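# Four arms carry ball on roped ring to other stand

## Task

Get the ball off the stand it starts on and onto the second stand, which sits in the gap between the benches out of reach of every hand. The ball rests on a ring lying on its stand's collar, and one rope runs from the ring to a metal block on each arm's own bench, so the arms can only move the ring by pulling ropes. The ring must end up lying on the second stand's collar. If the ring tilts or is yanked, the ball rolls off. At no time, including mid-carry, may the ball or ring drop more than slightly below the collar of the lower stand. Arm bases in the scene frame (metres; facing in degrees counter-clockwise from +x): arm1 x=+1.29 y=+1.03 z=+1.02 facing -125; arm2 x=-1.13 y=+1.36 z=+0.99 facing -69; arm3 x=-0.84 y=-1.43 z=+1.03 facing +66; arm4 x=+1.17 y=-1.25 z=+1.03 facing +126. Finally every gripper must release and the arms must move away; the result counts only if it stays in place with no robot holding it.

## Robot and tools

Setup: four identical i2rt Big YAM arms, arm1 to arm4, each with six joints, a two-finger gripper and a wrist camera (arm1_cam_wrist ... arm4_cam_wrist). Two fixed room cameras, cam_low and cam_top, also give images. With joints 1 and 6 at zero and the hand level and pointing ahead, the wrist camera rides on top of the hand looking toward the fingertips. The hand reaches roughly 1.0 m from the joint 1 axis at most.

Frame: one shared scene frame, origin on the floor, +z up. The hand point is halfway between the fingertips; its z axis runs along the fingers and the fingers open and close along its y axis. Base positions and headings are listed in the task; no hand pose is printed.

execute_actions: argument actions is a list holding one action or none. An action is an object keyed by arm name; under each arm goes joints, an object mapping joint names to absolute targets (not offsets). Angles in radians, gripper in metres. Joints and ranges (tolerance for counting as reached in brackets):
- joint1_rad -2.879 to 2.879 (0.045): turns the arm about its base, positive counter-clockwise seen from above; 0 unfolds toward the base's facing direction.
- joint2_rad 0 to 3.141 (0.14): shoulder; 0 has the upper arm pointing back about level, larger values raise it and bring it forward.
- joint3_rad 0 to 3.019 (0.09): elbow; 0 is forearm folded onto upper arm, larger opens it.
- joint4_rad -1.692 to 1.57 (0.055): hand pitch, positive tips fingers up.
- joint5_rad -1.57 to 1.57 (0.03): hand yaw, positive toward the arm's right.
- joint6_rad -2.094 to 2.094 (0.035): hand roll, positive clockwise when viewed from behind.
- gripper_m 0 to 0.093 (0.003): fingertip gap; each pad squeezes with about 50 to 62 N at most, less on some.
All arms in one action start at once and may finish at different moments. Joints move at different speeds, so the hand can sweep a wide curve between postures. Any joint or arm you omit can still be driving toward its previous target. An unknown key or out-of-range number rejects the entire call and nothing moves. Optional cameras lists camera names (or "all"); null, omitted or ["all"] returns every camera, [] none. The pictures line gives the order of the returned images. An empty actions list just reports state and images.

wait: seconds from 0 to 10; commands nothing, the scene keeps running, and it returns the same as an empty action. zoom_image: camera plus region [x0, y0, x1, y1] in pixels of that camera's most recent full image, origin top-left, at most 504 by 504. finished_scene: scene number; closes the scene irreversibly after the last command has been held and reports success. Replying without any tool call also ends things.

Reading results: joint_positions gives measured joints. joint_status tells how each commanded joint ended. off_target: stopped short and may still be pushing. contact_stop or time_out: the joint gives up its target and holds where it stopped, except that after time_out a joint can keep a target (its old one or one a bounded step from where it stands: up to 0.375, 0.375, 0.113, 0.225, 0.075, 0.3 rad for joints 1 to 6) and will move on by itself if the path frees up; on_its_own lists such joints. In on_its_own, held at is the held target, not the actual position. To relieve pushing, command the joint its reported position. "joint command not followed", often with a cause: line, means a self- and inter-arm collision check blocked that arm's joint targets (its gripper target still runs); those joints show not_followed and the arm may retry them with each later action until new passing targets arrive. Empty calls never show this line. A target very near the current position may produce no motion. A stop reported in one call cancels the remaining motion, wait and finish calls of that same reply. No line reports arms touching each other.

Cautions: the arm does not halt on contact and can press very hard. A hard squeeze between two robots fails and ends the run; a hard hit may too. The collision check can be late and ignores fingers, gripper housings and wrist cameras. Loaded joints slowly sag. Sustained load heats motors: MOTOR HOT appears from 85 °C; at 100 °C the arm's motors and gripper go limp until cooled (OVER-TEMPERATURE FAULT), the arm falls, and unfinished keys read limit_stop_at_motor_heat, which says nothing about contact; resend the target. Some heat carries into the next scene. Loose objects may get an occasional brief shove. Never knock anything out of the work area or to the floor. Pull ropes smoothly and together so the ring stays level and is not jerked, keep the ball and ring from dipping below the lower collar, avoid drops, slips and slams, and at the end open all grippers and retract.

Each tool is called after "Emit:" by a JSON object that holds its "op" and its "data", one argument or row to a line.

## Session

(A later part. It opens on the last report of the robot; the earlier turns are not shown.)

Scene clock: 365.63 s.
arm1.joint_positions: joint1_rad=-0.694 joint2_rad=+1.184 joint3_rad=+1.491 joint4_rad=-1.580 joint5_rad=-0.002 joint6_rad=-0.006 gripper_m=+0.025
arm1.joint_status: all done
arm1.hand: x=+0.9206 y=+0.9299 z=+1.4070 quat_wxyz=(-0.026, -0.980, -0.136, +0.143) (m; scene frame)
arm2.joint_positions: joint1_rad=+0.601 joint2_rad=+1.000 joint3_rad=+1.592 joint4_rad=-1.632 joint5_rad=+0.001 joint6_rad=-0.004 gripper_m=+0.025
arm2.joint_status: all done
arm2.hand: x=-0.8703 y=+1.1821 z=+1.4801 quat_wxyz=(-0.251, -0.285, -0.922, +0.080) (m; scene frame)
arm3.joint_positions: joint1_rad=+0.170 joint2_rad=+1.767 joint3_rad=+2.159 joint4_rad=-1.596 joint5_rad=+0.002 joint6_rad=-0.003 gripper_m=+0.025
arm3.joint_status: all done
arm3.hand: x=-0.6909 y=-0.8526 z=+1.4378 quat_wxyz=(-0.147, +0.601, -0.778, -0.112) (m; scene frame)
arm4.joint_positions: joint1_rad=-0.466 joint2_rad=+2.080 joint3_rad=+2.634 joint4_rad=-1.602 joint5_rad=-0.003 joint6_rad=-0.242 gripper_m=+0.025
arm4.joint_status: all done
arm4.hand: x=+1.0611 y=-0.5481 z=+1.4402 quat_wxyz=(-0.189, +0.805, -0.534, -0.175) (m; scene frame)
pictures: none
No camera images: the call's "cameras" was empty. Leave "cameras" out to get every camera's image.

Emit:
{"op": "execute_actions", "data": {
  "actions": []
}}

Emit:
{"op": "zoom_image", "data": {
  "camera": "cam_top",
  "region": [432,200,482,250]
}}

Emit:
{"op": "zoom_image", "data": {
  "camera": "cam_low",
  "region": [380,170,500,260]
}}

Scene clock: 368.57 s.
arm1.joint_positions: joint1_rad=-0.694 joint2_rad=+1.184 joint3_rad=+1.491 joint4_rad=-1.580 joint5_rad=-0.002 joint6_rad=-0.006 gripper_m=+0.025
arm1.joint_status: all done
arm1.hand: x=+0.9206 y=+0.9299 z=+1.4070 quat_wxyz=(-0.026, -0.980, -0.136, +0.143) (m; scene frame)
arm2.joint_positions: joint1_rad=+0.601 joint2_rad=+1.000 joint3_rad=+1.592 joint4_rad=-1.632 joint5_rad=+0.001 joint6_rad=-0.004 gripper_m=+0.025
arm2.joint_status: all done
arm2.hand: x=-0.8703 y=+1.1821 z=+1.4801 quat_wxyz=(-0.251, -0.285, -0.922, +0.079) (m; scene frame)
arm3.joint_positions: joint1_rad=+0.170 joint2_rad=+1.767 joint3_rad=+2.159 joint4_rad=-1.596 joint5_rad=+0.002 joint6_rad=-0.003 gripper_m=+0.025
arm3.joint_status: all done
arm3.hand: x=-0.6909 y=-0.8526 z=+1.4378 quat_wxyz=(-0.147, +0.601, -0.778, -0.112) (m; scene frame)
arm4.joint_positions: joint1_rad=-0.466 joint2_rad=+2.080 joint3_rad=+2.634 joint4_rad=-1.602 joint5_rad=-0.003 joint6_rad=-0.242 gripper_m=+0.025
arm4.joint_status: all done
arm4.hand: x=+1.0611 y=-0.5481 z=+1.4402 quat_wxyz=(-0.189, +0.805, -0.534, -0.175) (m; scene frame)
pictures: arm1_cam_wrist, arm2_cam_wrist, arm3_cam_wrist, arm4_cam_wrist, cam_low, cam_top
Images, in order (width x height): arm1_cam_wrist 896x504, arm2_cam_wrist 896x504, arm3_cam_wrist 896x504, arm4_cam_wrist 896x504, cam_low 896x504, cam_top 896x504.

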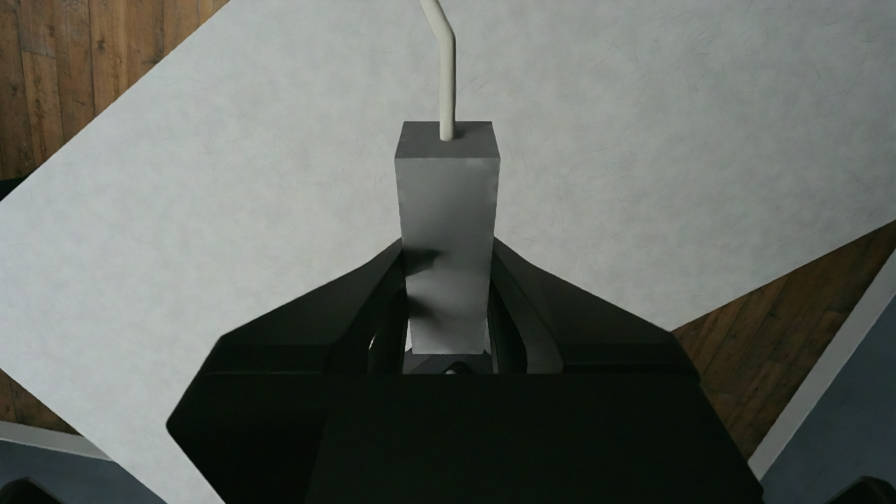

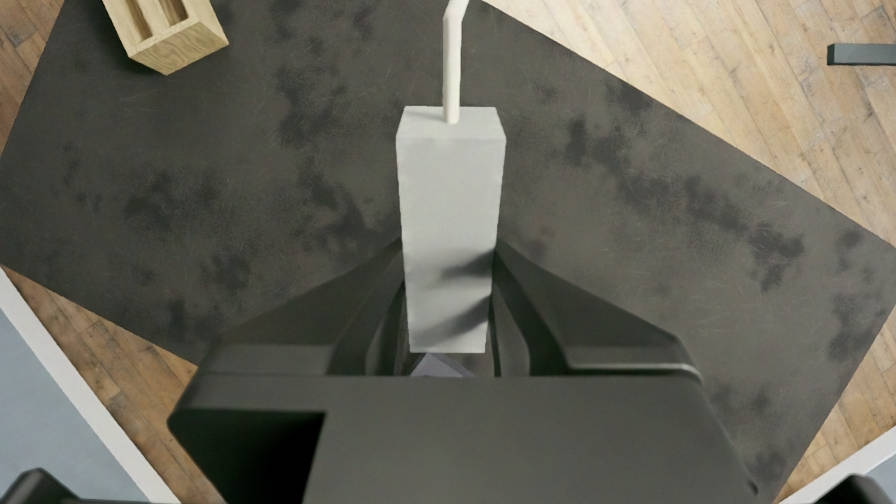

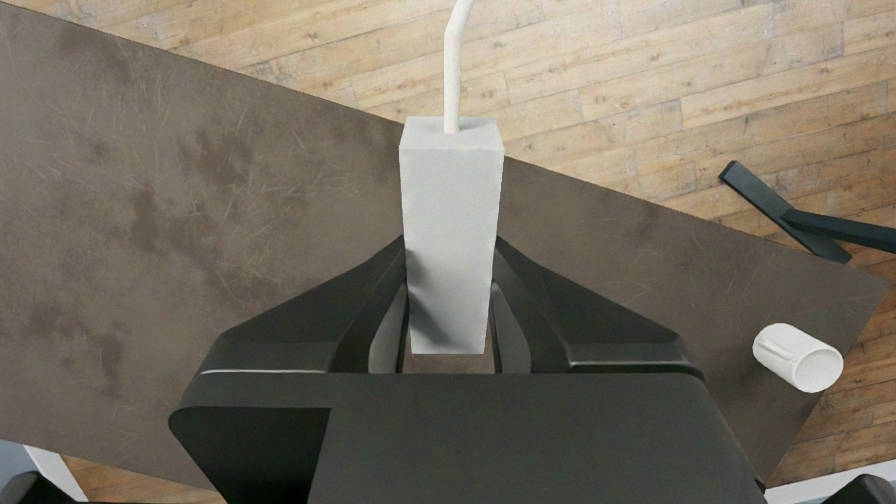

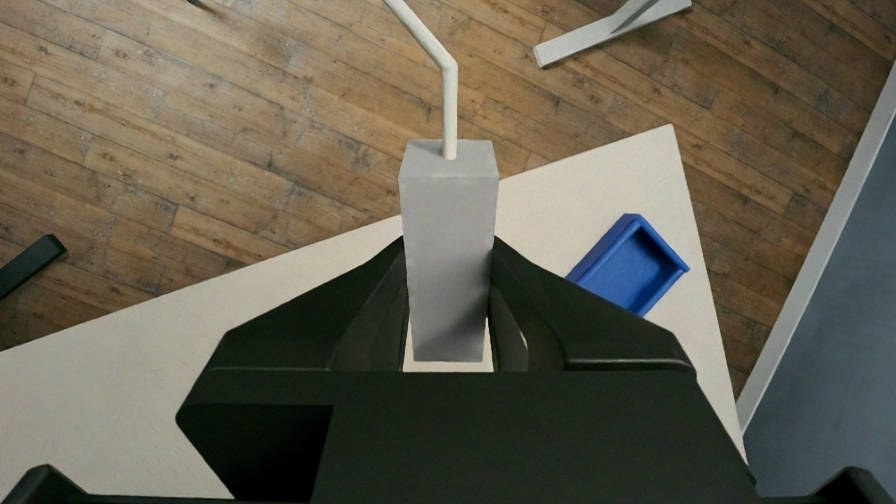

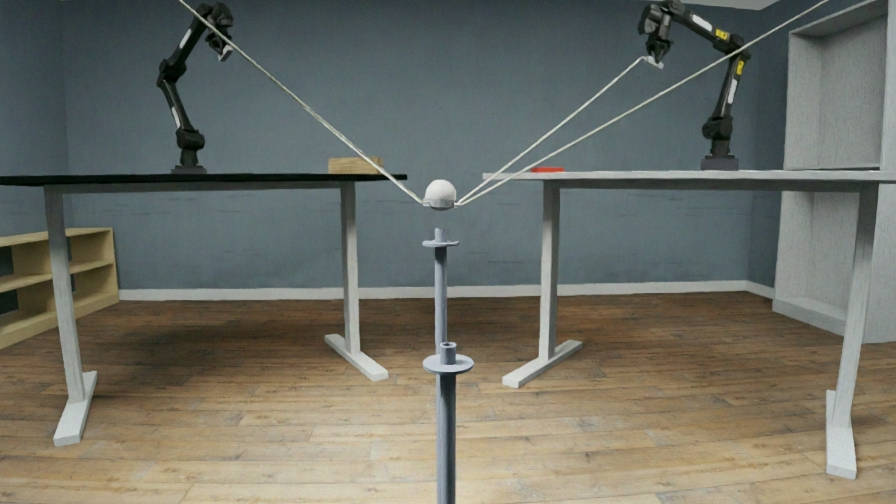

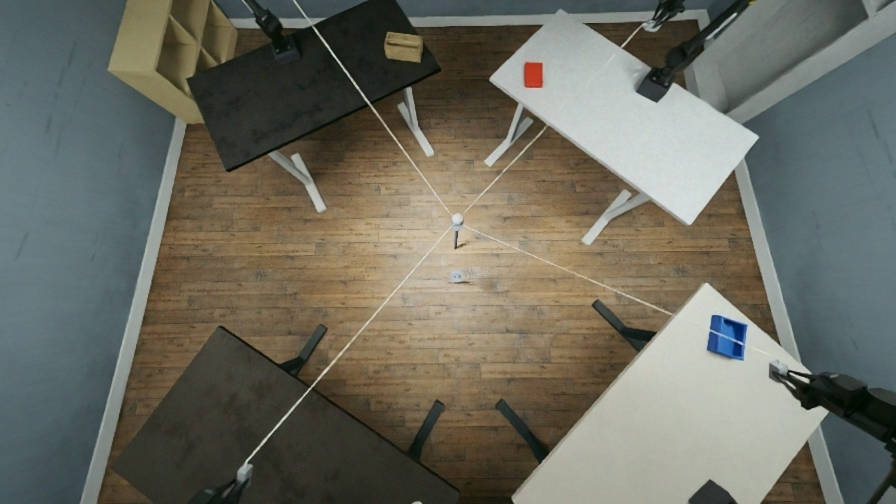

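Region (432, 200, 482, 250) of cam_top's 896x504 image, scaled by 10.080, with more detail than that image has.

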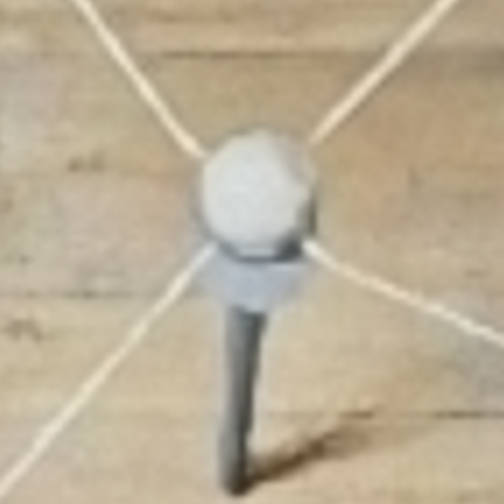

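Region (380, 170, 500, 260) of cam_low's 896x504 image, scaled by 4.200, with more detail than that image has; it fills the top 378 rows of this view, and the rest is white.

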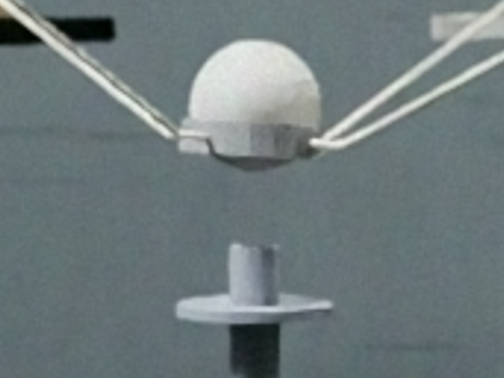

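Emit:
{"op": "execute_actions", "data": {
  "actions": [
    {"arm1":{"joints":{"joint3_rad":1.40}},"arm2":{"joints":{"joint3_rad":1.549}},"arm3":{"joints":{"joint3_rad":2.115}},"arm4":{"joints":{"joint3_rad":2.605}}}
  ],
  "cameras": []
}}

Scene clock: 382.40 s.
arm1.joint_positions: joint1_rad=-0.694 joint2_rad=+1.180 joint3_rad=+1.383 joint4_rad=-1.580 joint5_rad=-0.002 joint6_rad=-0.006 gripper_m=+0.025
arm1.joint_status: all done
arm1.hand: x=+0.9365 y=+0.9337 z=+1.3620 quat_wxyz=(-0.019, -0.986, -0.137, +0.092) (m; scene frame)
arm2.joint_positions: joint1_rad=+0.601 joint2_rad=+1.004 joint3_rad=+1.537 joint4_rad=-1.632 joint5_rad=+0.001 joint6_rad=-0.004 gripper_m=+0.025
arm2.joint_status: all done
arm2.hand: x=-0.8697 y=+1.1816 z=+1.4549 quat_wxyz=(-0.224, -0.287, -0.929, +0.071) (m; scene frame)
arm3.joint_positions: joint1_rad=+0.170 joint2_rad=+1.767 joint3_rad=+2.106 joint4_rad=-1.596 joint5_rad=+0.002 joint6_rad=-0.003 gripper_m=+0.025
arm3.joint_status: all done
arm3.hand: x=-0.6921 y=-0.8573 z=+1.4145 quat_wxyz=(-0.126, +0.604, -0.781, -0.096) (m; scene frame)
arm4.joint_positions: joint1_rad=-0.466 joint2_rad=+2.081 joint3_rad=+2.599 joint4_rad=-1.602 joint5_rad=-0.003 joint6_rad=-0.242 gripper_m=+0.025
arm4.joint_status: all done
arm4.hand: x=+1.0612 y=-0.5487 z=+1.4238 quat_wxyz=(-0.176, +0.809, -0.537, -0.163) (m; scene frame)
pictures: none
No camera images: the call's "cameras" was empty. Leave "cameras" out to get every camera's image.

Emit:
{"op": "execute_actions", "data": {
  "actions": [],
  "cameras": ["cam_low","cam_top"]
}}

Emit:
{"op": "zoom_image", "data": {
  "camera": "cam_top",
  "region": [432,200,482,250]
}}

Emit:
{"op": "zoom_image", "data": {
  "camera": "cam_low",
  "region": [380,170,500,260]
}}

Scene clock: 385.87 s.
arm1.joint_positions: joint1_rad=-0.694 joint2_rad=+1.180 joint3_rad=+1.383 joint4_rad=-1.580 joint5_rad=-0.002 joint6_rad=-0.006 gripper_m=+0.025
arm1.joint_status: all done
arm1.hand: x=+0.9365 y=+0.9337 z=+1.3620 quat_wxyz=(-0.019, -0.986, -0.137, +0.092) (m; scene frame)
arm2.joint_positions: joint1_rad=+0.601 joint2_rad=+1.004 joint3_rad=+1.537 joint4_rad=-1.632 joint5_rad=+0.001 joint6_rad=-0.004 gripper_m=+0.025
arm2.joint_status: all done
arm2.hand: x=-0.8697 y=+1.1816 z=+1.4549 quat_wxyz=(-0.224, -0.287, -0.929, +0.071) (m; scene frame)
arm3.joint_positions: joint1_rad=+0.170 joint2_rad=+1.767 joint3_rad=+2.106 joint4_rad=-1.596 joint5_rad=+0.002 joint6_rad=-0.003 gripper_m=+0.025
arm3.joint_status: all done
arm3.hand: x=-0.6921 y=-0.8573 z=+1.4145 quat_wxyz=(-0.126, +0.604, -0.781, -0.096) (m; scene frame)
arm4.joint_positions: joint1_rad=-0.466 joint2_rad=+2.081 joint3_rad=+2.599 joint4_rad=-1.602 joint5_rad=-0.003 joint6_rad=-0.242 gripper_m=+0.025
arm4.joint_status: all done
arm4.hand: x=+1.0612 y=-0.5487 z=+1.4238 quat_wxyz=(-0.176, +0.809, -0.537, -0.163) (m; scene frame)
pictures: cam_low, cam_top
Images, in order (width x height): cam_low 896x504, cam_top 896x504.

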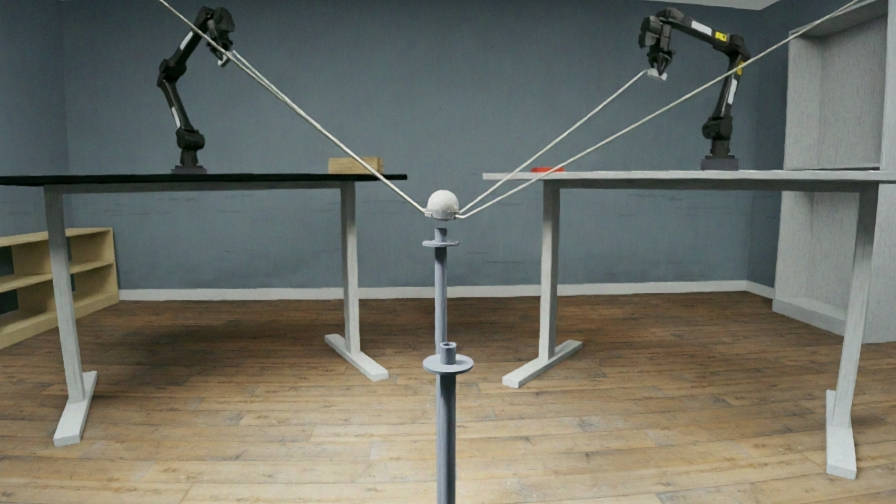

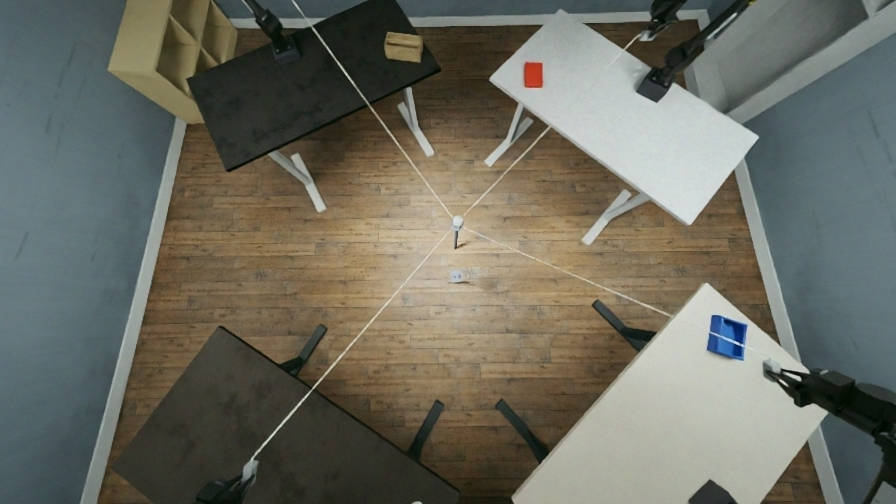

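Region (432, 200, 482, 250) of cam_top's 896x504 image, scaled by 10.080, with more detail than that image has.

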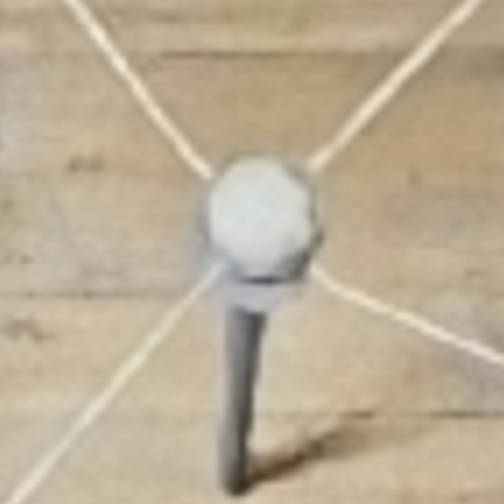

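Region (380, 170, 500, 260) of cam_low's 896x504 image, scaled by 4.200, with more detail than that image has; it fills the top 378 rows of this view, and the rest is white.

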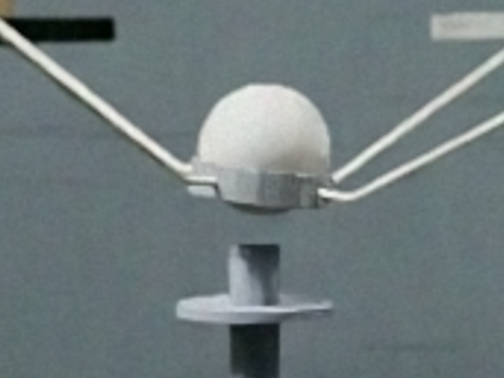

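Emit:
{"op": "execute_actions", "data": {
  "actions": [
    {"arm1":{"joints":{"joint1_rad":-0.66}},"arm3":{"joints":{"joint3_rad":2.083}},"arm4":{"joints":{"joint1_rad":-0.443}}}
  ],
  "cameras": []
}}

Scene clock: 394.40 s.
arm1.joint_positions: joint1_rad=-0.658 joint2_rad=+1.180 joint3_rad=+1.383 joint4_rad=-1.580 joint5_rad=-0.002 joint6_rad=-0.006 gripper_m=+0.025
arm1.joint_status: all done
arm1.hand: x=+0.9402 y=+0.9212 z=+1.3622 quat_wxyz=(-0.021, -0.983, -0.155, +0.092) (m; scene frame)
arm2.joint_positions: joint1_rad=+0.601 joint2_rad=+1.004 joint3_rad=+1.537 joint4_rad=-1.632 joint5_rad=+0.001 joint6_rad=-0.004 gripper_m=+0.025
arm2.joint_status: not commanded
arm2.hand: x=-0.8697 y=+1.1816 z=+1.4549 quat_wxyz=(-0.224, -0.287, -0.929, +0.071) (m; scene frame)
arm3.joint_positions: joint1_rad=+0.170 joint2_rad=+1.767 joint3_rad=+2.077 joint4_rad=-1.596 joint5_rad=+0.002 joint6_rad=-0.003 gripper_m=+0.025
arm3.joint_status: all done
arm3.hand: x=-0.6929 y=-0.8605 z=+1.4019 quat_wxyz=(-0.115, +0.605, -0.783, -0.087) (m; scene frame)
arm4.joint_positions: joint1_rad=-0.437 joint2_rad=+2.081 joint3_rad=+2.599 joint4_rad=-1.602 joint5_rad=-0.003 joint6_rad=-0.242 gripper_m=+0.025
arm4.joint_status: all done
arm4.hand: x=+1.0409 y=-0.5522 z=+1.4238 quat_wxyz=(-0.174, +0.817, -0.525, -0.166) (m; scene frame)
pictures: none
No camera images: the call's "cameras" was empty. Leave "cameras" out to get every camera's image.

Emit:
{"op": "execute_actions", "data": {
  "actions": [],
  "cameras": ["cam_low","cam_top"]
}}

Emit:
{"op": "zoom_image", "data": {
  "camera": "cam_top",
  "region": [432,200,482,250]
}}

Emit:
{"op": "zoom_image", "data": {
  "camera": "cam_low",
  "region": [380,170,500,260]
}}

Scene clock: 397.40 s.
arm1.joint_positions: joint1_rad=-0.658 joint2_rad=+1.180 joint3_rad=+1.383 joint4_rad=-1.580 joint5_rad=-0.002 joint6_rad=-0.006 gripper_m=+0.025
arm1.joint_status: all done
arm1.hand: x=+0.9402 y=+0.9212 z=+1.3622 quat_wxyz=(-0.021, -0.983, -0.155, +0.092) (m; scene frame)
arm2.joint_positions: joint1_rad=+0.601 joint2_rad=+1.004 joint3_rad=+1.537 joint4_rad=-1.632 joint5_rad=+0.001 joint6_rad=-0.004 gripper_m=+0.025
arm2.joint_status: not commanded
arm2.hand: x=-0.8697 y=+1.1816 z=+1.4549 quat_wxyz=(-0.224, -0.287, -0.929, +0.071) (m; scene frame)
arm3.joint_positions: joint1_rad=+0.170 joint2_rad=+1.767 joint3_rad=+2.077 joint4_rad=-1.596 joint5_rad=+0.002 joint6_rad=-0.003 gripper_m=+0.025
arm3.joint_status: all done
arm3.hand: x=-0.6929 y=-0.8605 z=+1.4019 quat_wxyz=(-0.115, +0.605, -0.783, -0.087) (m; scene frame)
arm4.joint_positions: joint1_rad=-0.437 joint2_rad=+2.081 joint3_rad=+2.599 joint4_rad=-1.602 joint5_rad=-0.003 joint6_rad=-0.242 gripper_m=+0.025
arm4.joint_status: all done
arm4.hand: x=+1.0409 y=-0.5522 z=+1.4238 quat_wxyz=(-0.174, +0.817, -0.525, -0.166) (m; scene frame)
pictures: cam_low, cam_top
Images, in order (width x height): cam_low 896x504, cam_top 896x504.

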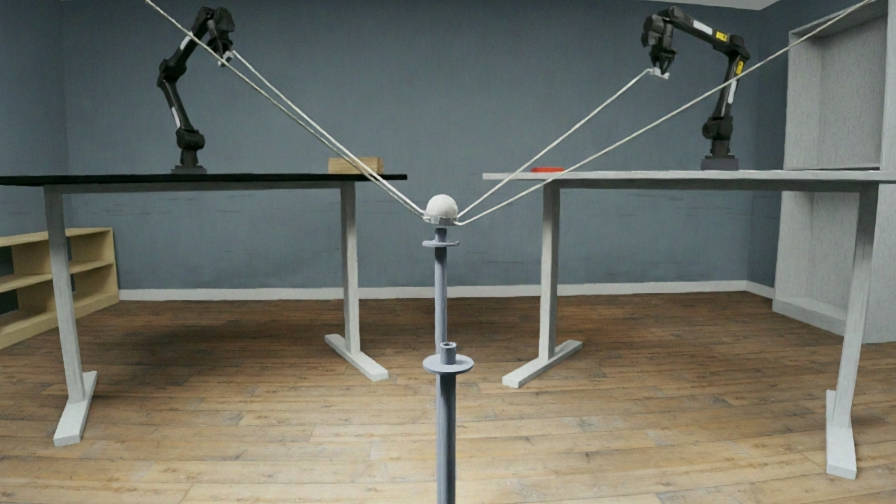

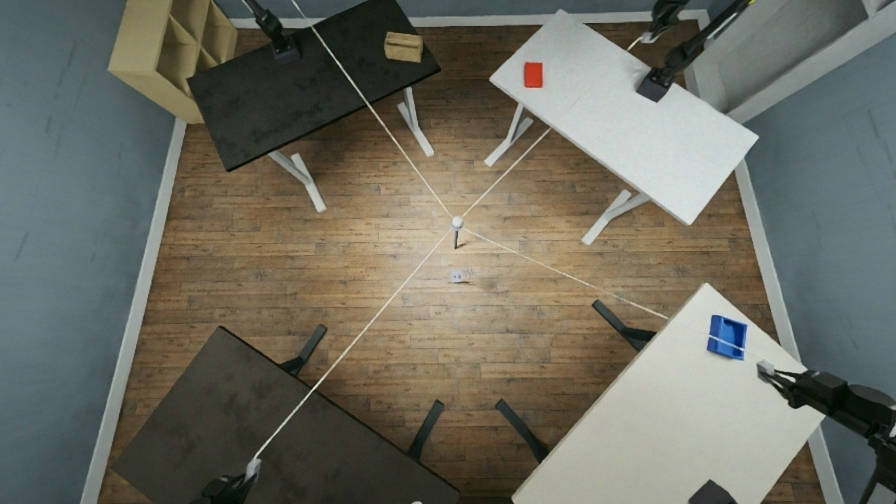

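Region (432, 200, 482, 250) of cam_top's 896x504 image, scaled by 10.080, with more detail than that image has.

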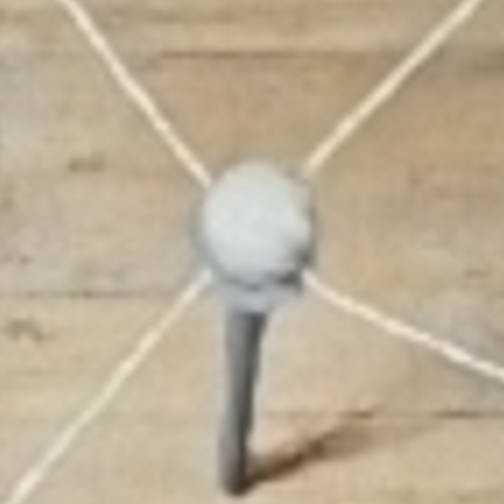

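Region (380, 170, 500, 260) of cam_low's 896x504 image, scaled by 4.200, with more detail than that image has; it fills the top 378 rows of this view, and the rest is white.

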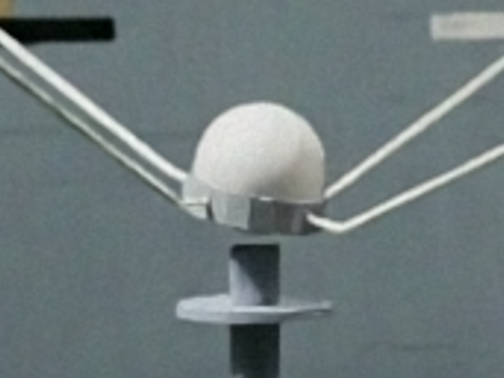

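Emit:
{"op": "execute_actions", "data": {
  "actions": [
    {"arm1":{"joints":{"joint1_rad":-0.625}},"arm3":{"joints":{"joint3_rad":2.037}}}
  ],
  "cameras": []
}}

Scene clock: 401.93 s.
arm1.joint_positions: joint1_rad=-0.625 joint2_rad=+1.180 joint3_rad=+1.383 joint4_rad=-1.580 joint5_rad=-0.002 joint6_rad=-0.006 gripper_m=+0.025
arm1.joint_status: all done
arm1.hand: x=+0.9440 y=+0.9098 z=+1.3623 quat_wxyz=(-0.023, -0.981, -0.171, +0.092) (m; scene frame)
arm2.joint_positions: joint1_rad=+0.601 joint2_rad=+1.004 joint3_rad=+1.537 joint4_rad=-1.632 joint5_rad=+0.001 joint6_rad=-0.003 gripper_m=+0.025
arm2.joint_status: not commanded
arm2.hand: x=-0.8698 y=+1.1816 z=+1.4549 quat_wxyz=(-0.224, -0.287, -0.929, +0.071) (m; scene frame)
arm3.joint_positions: joint1_rad=+0.170 joint2_rad=+1.767 joint3_rad=+2.031 joint4_rad=-1.596 joint5_rad=+0.002 joint6_rad=-0.003 gripper_m=+0.025
arm3.joint_status: all done
arm3.hand: x=-0.6944 y=-0.8661 z=+1.3820 quat_wxyz=(-0.097, +0.607, -0.785, -0.073) (m; scene frame)
arm4.joint_positions: joint1_rad=-0.436 joint2_rad=+2.081 joint3_rad=+2.599 joint4_rad=-1.602 joint5_rad=-0.003 joint6_rad=-0.242 gripper_m=+0.025
arm4.joint_status: not commanded
arm4.hand: x=+1.0406 y=-0.5522 z=+1.4238 quat_wxyz=(-0.174, +0.817, -0.525, -0.166) (m; scene frame)
pictures: none
No camera images: the call's "cameras" was empty. Leave "cameras" out to get every camera's image.

Emit:
{"op": "execute_actions", "data": {
  "actions": [],
  "cameras": ["cam_low","cam_top"]
}}

Emit:
{"op": "zoom_image", "data": {
  "camera": "cam_top",
  "region": [432,200,482,250]
}}

Emit:
{"op": "zoom_image", "data": {
  "camera": "cam_low",
  "region": [380,170,500,260]
}}

Scene clock: 405.23 s.
arm1.joint_positions: joint1_rad=-0.625 joint2_rad=+1.180 joint3_rad=+1.383 joint4_rad=-1.580 joint5_rad=-0.002 joint6_rad=-0.006 gripper_m=+0.025
arm1.joint_status: all done
arm1.hand: x=+0.9440 y=+0.9098 z=+1.3623 quat_wxyz=(-0.023, -0.981, -0.171, +0.092) (m; scene frame)
arm2.joint_positions: joint1_rad=+0.601 joint2_rad=+1.004 joint3_rad=+1.537 joint4_rad=-1.632 joint5_rad=+0.001 joint6_rad=-0.003 gripper_m=+0.025
arm2.joint_status: not commanded
arm2.hand: x=-0.8698 y=+1.1816 z=+1.4549 quat_wxyz=(-0.224, -0.287, -0.929, +0.071) (m; scene frame)
arm3.joint_positions: joint1_rad=+0.170 joint2_rad=+1.767 joint3_rad=+2.031 joint4_rad=-1.596 joint5_rad=+0.002 joint6_rad=-0.003 gripper_m=+0.025
arm3.joint_status: all done
arm3.hand: x=-0.6944 y=-0.8661 z=+1.3820 quat_wxyz=(-0.097, +0.607, -0.785, -0.073) (m; scene frame)
arm4.joint_positions: joint1_rad=-0.436 joint2_rad=+2.081 joint3_rad=+2.599 joint4_rad=-1.602 joint5_rad=-0.003 joint6_rad=-0.242 gripper_m=+0.025
arm4.joint_status: not commanded
arm4.hand: x=+1.0405 y=-0.5522 z=+1.4238 quat_wxyz=(-0.174, +0.817, -0.525, -0.166) (m; scene frame)
pictures: cam_low, cam_top
Images, in order (width x height): cam_low 896x504, cam_top 896x504.

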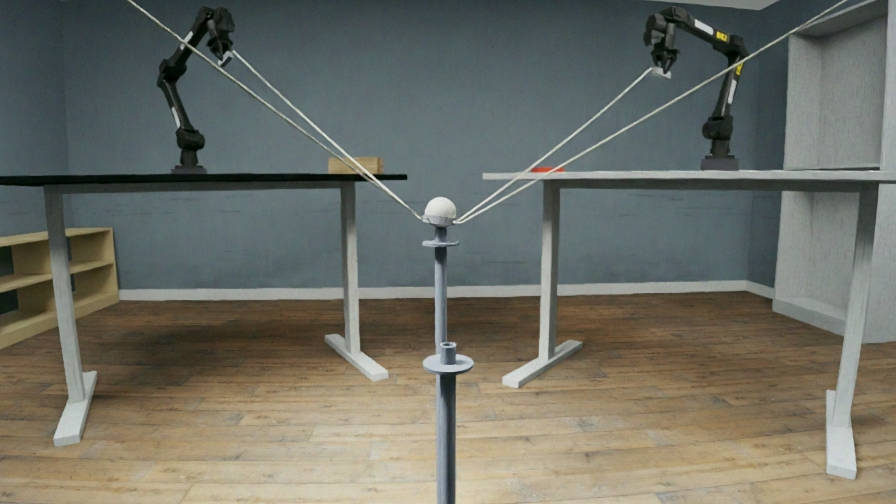

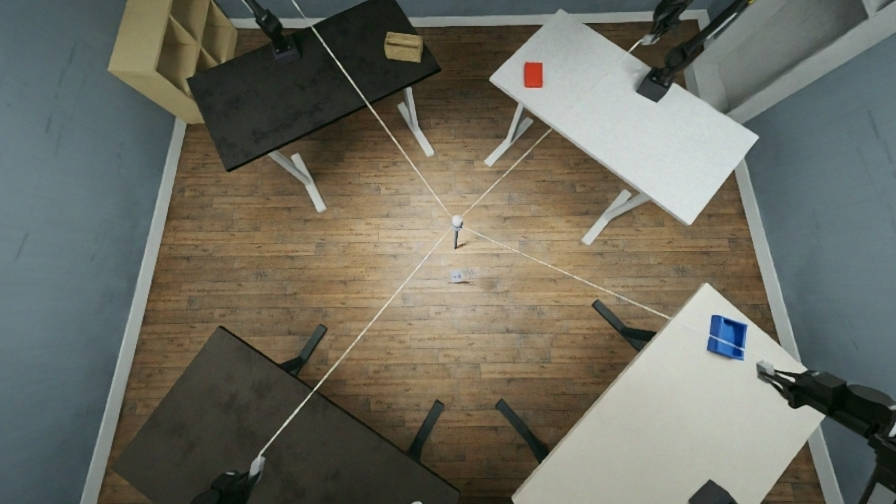

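Region (432, 200, 482, 250) of cam_top's 896x504 image, scaled by 10.080, with more detail than that image has.

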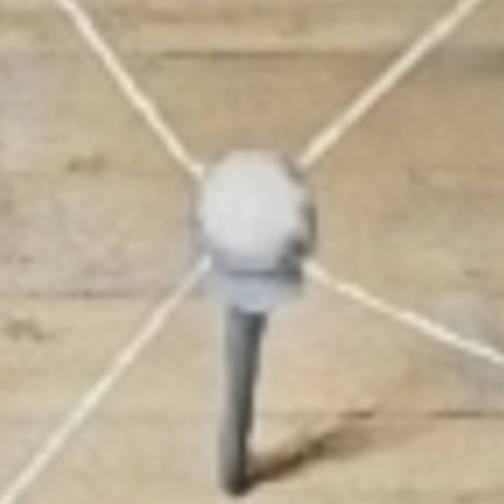

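Region (380, 170, 500, 260) of cam_low's 896x504 image, scaled by 4.200, with more detail than that image has; it fills the top 378 rows of this view, and the rest is white.

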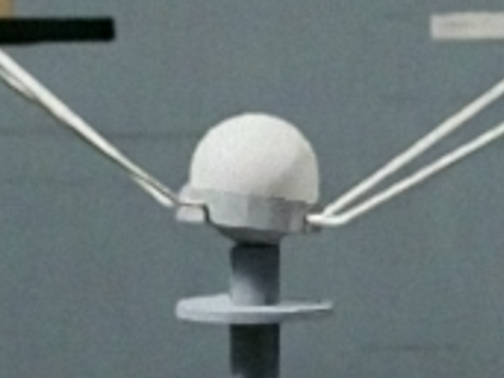

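Emit:
{"op": "execute_actions", "data": {
  "actions": [
    {"arm1":{"joints":{"joint1_rad":-0.59}},"arm2":{"joints":{"joint3_rad":1.517}}}
  ],
  "cameras": []
}}

Scene clock: 411.43 s.
arm1.joint_positions: joint1_rad=-0.591 joint2_rad=+1.180 joint3_rad=+1.383 joint4_rad=-1.580 joint5_rad=-0.002 joint6_rad=-0.006 gripper_m=+0.025
arm1.joint_status: all done
arm1.hand: x=+0.9483 y=+0.8983 z=+1.3625 quat_wxyz=(-0.024, -0.978, -0.188, +0.091) (m; scene frame)
arm2.joint_positions: joint1_rad=+0.601 joint2_rad=+1.004 joint3_rad=+1.510 joint4_rad=-1.632 joint5_rad=+0.001 joint6_rad=-0.003 gripper_m=+0.025
arm2.joint_status: all done
arm2.hand: x=-0.8704 y=+1.1820 z=+1.4430 quat_wxyz=(-0.212, -0.288, -0.931, +0.067) (m; scene frame)
arm3.joint_positions: joint1_rad=+0.170 joint2_rad=+1.767 joint3_rad=+2.031 joint4_rad=-1.596 joint5_rad=+0.002 joint6_rad=-0.003 gripper_m=+0.025
arm3.joint_status: not commanded
arm3.hand: x=-0.6944 y=-0.8661 z=+1.3820 quat_wxyz=(-0.097, +0.607, -0.785, -0.073) (m; scene frame)
arm4.joint_positions: joint1_rad=-0.436 joint2_rad=+2.081 joint3_rad=+2.599 joint4_rad=-1.602 joint5_rad=-0.003 joint6_rad=-0.242 gripper_m=+0.025
arm4.joint_status: not commanded
arm4.hand: x=+1.0405 y=-0.5522 z=+1.4238 quat_wxyz=(-0.174, +0.817, -0.525, -0.166) (m; scene frame)
pictures: none
No camera images: the call's "cameras" was empty. Leave "cameras" out to get every camera's image.

Emit:
{"op": "execute_actions", "data": {
  "actions": [],
  "cameras": ["cam_low","cam_top"]
}}

Emit:
{"op": "zoom_image", "data": {
  "camera": "cam_top",
  "region": [432,200,482,250]
}}

Emit:
{"op": "zoom_image", "data": {
  "camera": "cam_low",
  "region": [380,170,500,260]
}}

Scene clock: 415.00 s.
arm1.joint_positions: joint1_rad=-0.591 joint2_rad=+1.180 joint3_rad=+1.383 joint4_rad=-1.580 joint5_rad=-0.002 joint6_rad=-0.006 gripper_m=+0.025
arm1.joint_status: all done
arm1.hand: x=+0.9483 y=+0.8983 z=+1.3625 quat_wxyz=(-0.024, -0.978, -0.188, +0.091) (m; scene frame)
arm2.joint_positions: joint1_rad=+0.601 joint2_rad=+1.004 joint3_rad=+1.510 joint4_rad=-1.632 joint5_rad=+0.001 joint6_rad=-0.003 gripper_m=+0.025
arm2.joint_status: all done
arm2.hand: x=-0.8704 y=+1.1820 z=+1.4430 quat_wxyz=(-0.212, -0.288, -0.931, +0.067) (m; scene frame)
arm3.joint_positions: joint1_rad=+0.170 joint2_rad=+1.767 joint3_rad=+2.031 joint4_rad=-1.596 joint5_rad=+0.002 joint6_rad=-0.003 gripper_m=+0.025
arm3.joint_status: not commanded
arm3.hand: x=-0.6944 y=-0.8661 z=+1.3820 quat_wxyz=(-0.097, +0.607, -0.785, -0.073) (m; scene frame)
arm4.joint_positions: joint1_rad=-0.436 joint2_rad=+2.081 joint3_rad=+2.599 joint4_rad=-1.602 joint5_rad=-0.003 joint6_rad=-0.242 gripper_m=+0.025
arm4.joint_status: not commanded
arm4.hand: x=+1.0405 y=-0.5522 z=+1.4238 quat_wxyz=(-0.174, +0.817, -0.525, -0.166) (m; scene frame)
pictures: cam_low, cam_top
Images, in order (width x height): cam_low 896x504, cam_top 896x504.

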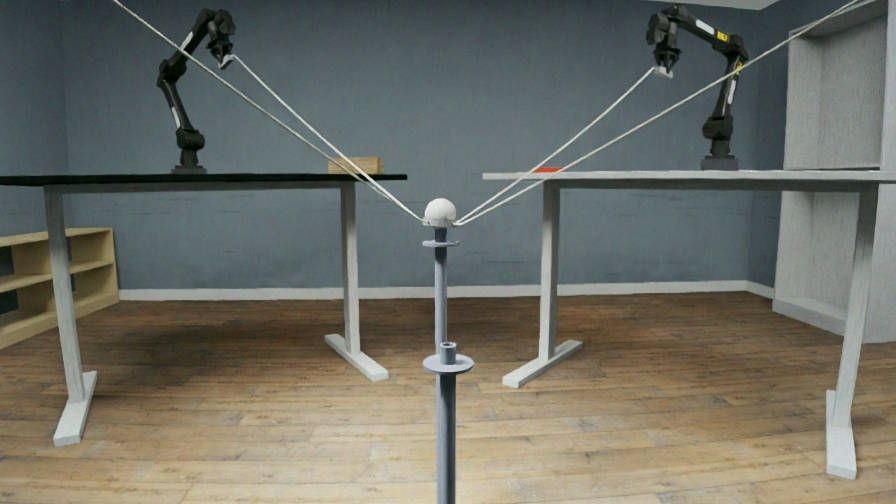

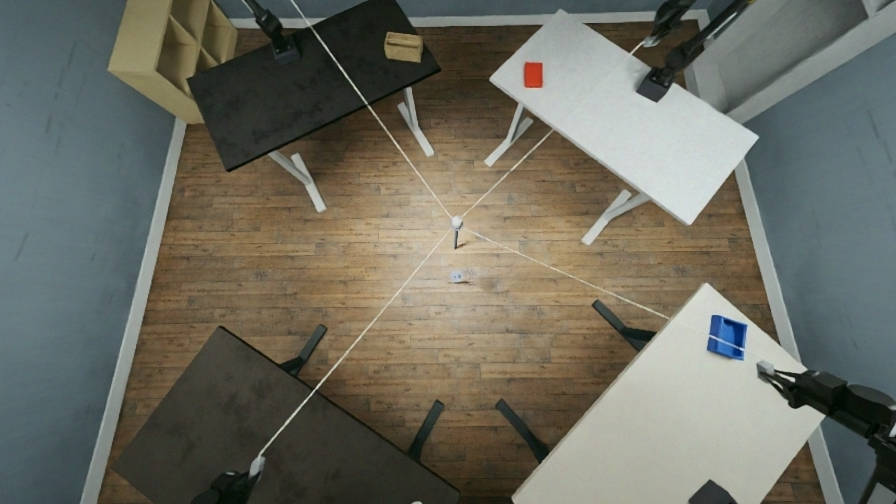

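Region (432, 200, 482, 250) of cam_top's 896x504 image, scaled by 10.080, with more detail than that image has.

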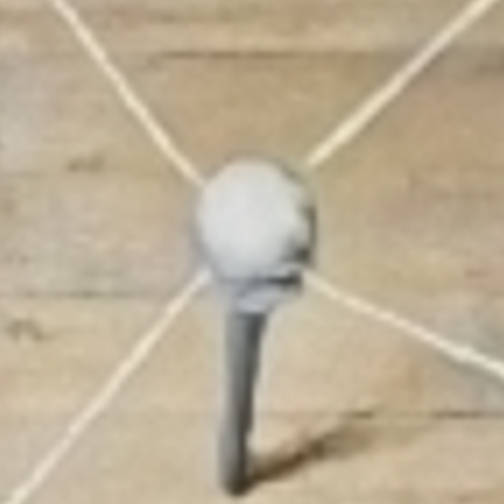

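Region (380, 170, 500, 260) of cam_low's 896x504 image, scaled by 4.200, with more detail than that image has; it fills the top 378 rows of this view, and the rest is white.

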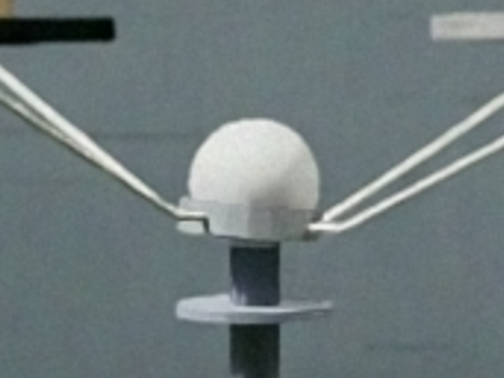

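Emit:
{"op": "execute_actions", "data": {
  "actions": [
    {"arm1":{"joints":{"joint1_rad":-0.52}},"arm2":{"joints":{"joint3_rad":1.477}},"arm3":{"joints":{"joint1_rad":0.128}},"arm4":{"joints":{"joint3_rad":2.56}}}
  ],
  "cameras": ["cam_low"]
}}

Emit:
{"op": "zoom_image", "data": {
  "camera": "cam_low",
  "region": [380,170,500,260]
}}

Scene clock: 420.10 s.
arm1.joint_positions: joint1_rad=-0.515 joint2_rad=+1.180 joint3_rad=+1.383 joint4_rad=-1.580 joint5_rad=-0.002 joint6_rad=-0.006 gripper_m=+0.025
arm1.joint_status: all done
arm1.hand: x=+0.9594 y=+0.8731 z=+1.3628 quat_wxyz=(-0.028, -0.970, -0.225, +0.091) (m; scene frame)
arm2.joint_positions: joint1_rad=+0.601 joint2_rad=+1.004 joint3_rad=+1.470 joint4_rad=-1.632 joint5_rad=+0.001 joint6_rad=-0.003 gripper_m=+0.025
arm2.joint_status: all done
arm2.hand: x=-0.8720 y=+1.1831 z=+1.4254 quat_wxyz=(-0.193, -0.289, -0.936, +0.061) (m; scene frame)
arm3.joint_positions: joint1_rad=+0.121 joint2_rad=+1.767 joint3_rad=+2.031 joint4_rad=-1.596 joint5_rad=+0.002 joint6_rad=-0.003 gripper_m=+0.025
arm3.joint_status: all done
arm3.hand: x=-0.6669 y=-0.8742 z=+1.3820 quat_wxyz=(-0.098, +0.588, -0.800, -0.071) (m; scene frame)
arm4.joint_positions: joint1_rad=-0.436 joint2_rad=+2.081 joint3_rad=+2.554 joint4_rad=-1.602 joint5_rad=-0.003 joint6_rad=-0.242 gripper_m=+0.025
arm4.joint_status: all done
arm4.hand: x=+1.0409 y=-0.5539 z=+1.4041 quat_wxyz=(-0.158, +0.821, -0.528, -0.151) (m; scene frame)
pictures: cam_low
Images, in order (width x height): cam_low 896x504.

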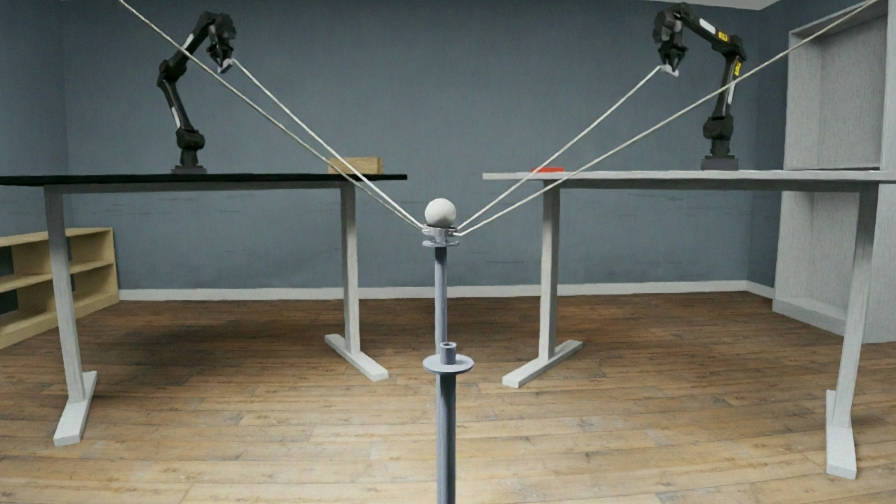

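Region (380, 170, 500, 260) of cam_low's 896x504 image, scaled by 4.200, with more detail than that image has; it fills the top 378 rows of this view, and the rest is white.

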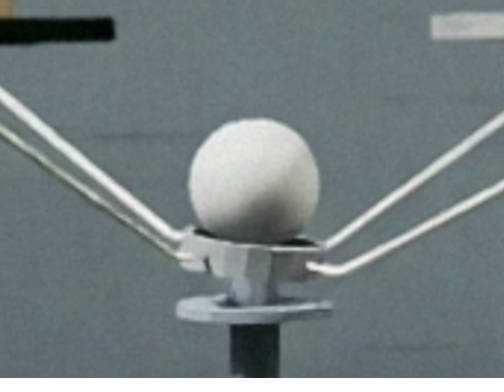

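Now ~0.02 more slack via joint 2.

Emit:
{"op": "execute_actions", "data": {
  "actions": [
    {"arm1":{"joints":{"joint2_rad":1.25}},"arm2":{"joints":{"joint2_rad":1.06}},"arm3":{"joints":{"joint2_rad":1.82}},"arm4":{"joints":{"joint1_rad":-0.395}}}
  ],
  "cameras": ["cam_low"]
}}

Scene clock: 425.37 s.
arm1.joint_positions: joint1_rad=-0.515 joint2_rad=+1.258 joint3_rad=+1.383 joint4_rad=-1.581 joint5_rad=-0.002 joint6_rad=-0.006 gripper_m=+0.025
arm1.joint_status: all done
arm1.hand: x=+0.9458 y=+0.8662 z=+1.3356 quat_wxyz=(-0.019, -0.973, -0.226, +0.053) (m; scene frame)
arm2.joint_positions: joint1_rad=+0.601 joint2_rad=+1.070 joint3_rad=+1.470 joint4_rad=-1.633 joint5_rad=+0.001 joint6_rad=-0.003 gripper_m=+0.025
arm2.joint_status: all done
arm2.hand: x=-0.8561 y=+1.1722 z=+1.4055 quat_wxyz=(-0.162, -0.291, -0.941, +0.052) (m; scene frame)
arm3.joint_positions: joint1_rad=+0.121 joint2_rad=+1.804 joint3_rad=+2.031 joint4_rad=-1.596 joint5_rad=+0.002 joint6_rad=-0.003 gripper_m=+0.025
arm3.joint_status: all done
arm3.hand: x=-0.6646 y=-0.8668 z=+1.3611 quat_wxyz=(-0.084, +0.589, -0.802, -0.060) (m; scene frame)
arm4.joint_positions: joint1_rad=-0.388 joint2_rad=+2.081 joint3_rad=+2.554 joint4_rad=-1.602 joint5_rad=-0.001 joint6_rad=-0.242 gripper_m=+0.025
arm4.joint_status: all done
arm4.hand: x=+1.0078 y=-0.5609 z=+1.4040 quat_wxyz=(-0.155, +0.833, -0.508, -0.154) (m; scene frame)
pictures: cam_low
Images, in order (width x height): cam_low 896x504.

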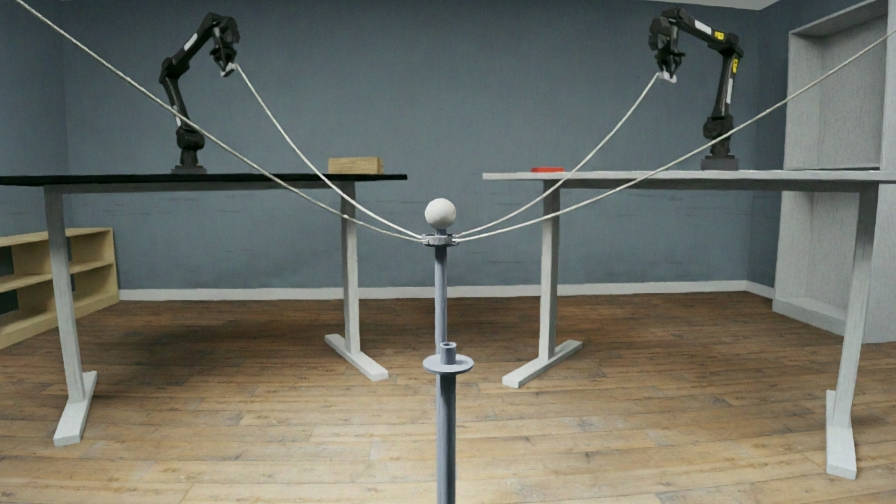

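Emit:
{"op": "execute_actions", "data": {
  "actions": [
    {"arm1":{"joints":{"joint1_rad":-0.147,"joint2_rad":2.02,"joint3_rad":1.52,"joint4_rad":-0.95}},"arm2":{"joints":{"joint1_rad":0.104,"joint2_rad":1.96,"joint3_rad":1.445,"joint4_rad":-0.96}},"arm3":{"joints":{"joint1_rad":-0.113,"joint2_rad":2.03,"joint3_rad":1.455,"joint4_rad":-0.89}},"arm4":{"joints":{"joint1_rad":-0.13,"joint2_rad":2.07,"joint3_rad":1.55,"joint4_rad":-0.975}}}
  ],
  "cameras": ["cam_low"]
}}

Scene clock: 436.60 s.
arm1.joint_positions: joint1_rad=-0.148 joint2_rad=+2.037 joint3_rad=+1.495 joint4_rad=-0.970 joint5_rad=+0.000 joint6_rad=-0.005 gripper_m=+0.025
arm1.joint_status: all done
arm1.hand: x=+0.8813 y=+0.5935 z=+1.0186 quat_wxyz=(-0.018, -0.916, -0.400, +0.025) (m; scene frame)
arm2.joint_positions: joint1_rad=+0.094 joint2_rad=+1.981 joint3_rad=+1.427 joint4_rad=-0.976 joint5_rad=+0.001 joint6_rad=-0.003 gripper_m=+0.025
arm2.joint_status: all done
arm2.hand: x=-0.8763 y=+0.8494 z=+0.9983 quat_wxyz=(-0.019, -0.526, -0.850, +0.012) (m; scene frame)
arm3.joint_positions: joint1_rad=-0.107 joint2_rad=+2.049 joint3_rad=+1.450 joint4_rad=-0.899 joint5_rad=+0.001 joint6_rad=-0.003 gripper_m=+0.025
arm3.joint_status: all done
arm3.hand: x=-0.5442 y=-0.9264 z=+1.0077 quat_wxyz=(-0.034, +0.496, -0.867, -0.020) (m; scene frame)
arm4.joint_positions: joint1_rad=-0.134 joint2_rad=+2.081 joint3_rad=+1.546 joint4_rad=-0.986 joint5_rad=+0.000 joint6_rad=-0.242 gripper_m=+0.025
arm4.joint_status: all done
arm4.hand: x=+0.8885 y=-0.7172 z=+1.0119 quat_wxyz=(-0.015, +0.913, -0.408, -0.019) (m; scene frame)
pictures: cam_low
Images, in order (width x height): cam_low 896x504.

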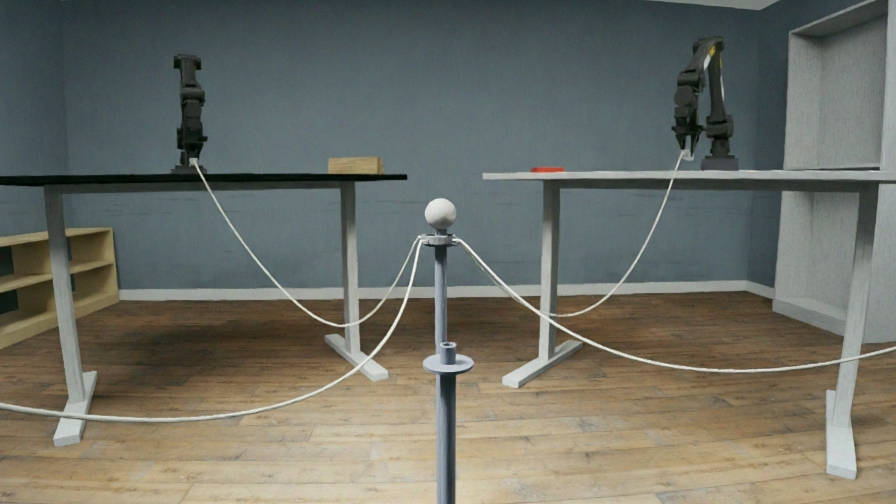

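Emit:
{"op": "execute_actions", "data": {
  "actions": [
    {"arm1":{"joints":{"joint2_rad":2.09,"joint3_rad":1.465}},"arm2":{"joints":{"joint2_rad":2.037}},"arm3":{"joints":{"joint2_rad":2.105,"joint3_rad":1.425}},"arm4":{"joints":{"joint2_rad":2.143,"joint3_rad":1.52}}}
  ],
  "cameras": []
}}

Scene clock: 442.57 s.
arm1.joint_positions: joint1_rad=-0.148 joint2_rad=+2.087 joint3_rad=+1.455 joint4_rad=-0.967 joint5_rad=+0.000 joint6_rad=-0.005 gripper_m=+0.025
arm1.joint_status: all done
arm1.hand: x=+0.8990 y=+0.6116 z=+0.9776 quat_wxyz=(-0.001, -0.916, -0.400, -0.015) (m; scene frame)
arm2.joint_positions: joint1_rad=+0.094 joint2_rad=+2.034 joint3_rad=+1.427 joint4_rad=-0.975 joint5_rad=+0.001 joint6_rad=-0.003 gripper_m=+0.025
arm2.joint_status: all done
arm2.hand: x=-0.8794 y=+0.8556 z=+0.9696 quat_wxyz=(+0.003, -0.526, -0.851, -0.002) (m; scene frame)
arm3.joint_positions: joint1_rad=-0.107 joint2_rad=+2.083 joint3_rad=+1.424 joint4_rad=-0.896 joint5_rad=+0.001 joint6_rad=-0.003 gripper_m=+0.025
arm3.joint_status: all done
arm3.hand: x=-0.5529 y=-0.9410 z=+0.9803 quat_wxyz=(-0.009, +0.497, -0.868, -0.006) (m; scene frame)
arm4.joint_positions: joint1_rad=-0.134 joint2_rad=+2.138 joint3_rad=+1.518 joint4_rad=-0.983 joint5_rad=+0.000 joint6_rad=-0.242 gripper_m=+0.025
arm4.joint_status: all done
arm4.hand: x=+0.8986 y=-0.7361 z=+0.9704 quat_wxyz=(+0.010, +0.913, -0.408, +0.013) (m; scene frame)
pictures: none
No camera images: the call's "cameras" was empty. Leave "cameras" out to get every camera's image.


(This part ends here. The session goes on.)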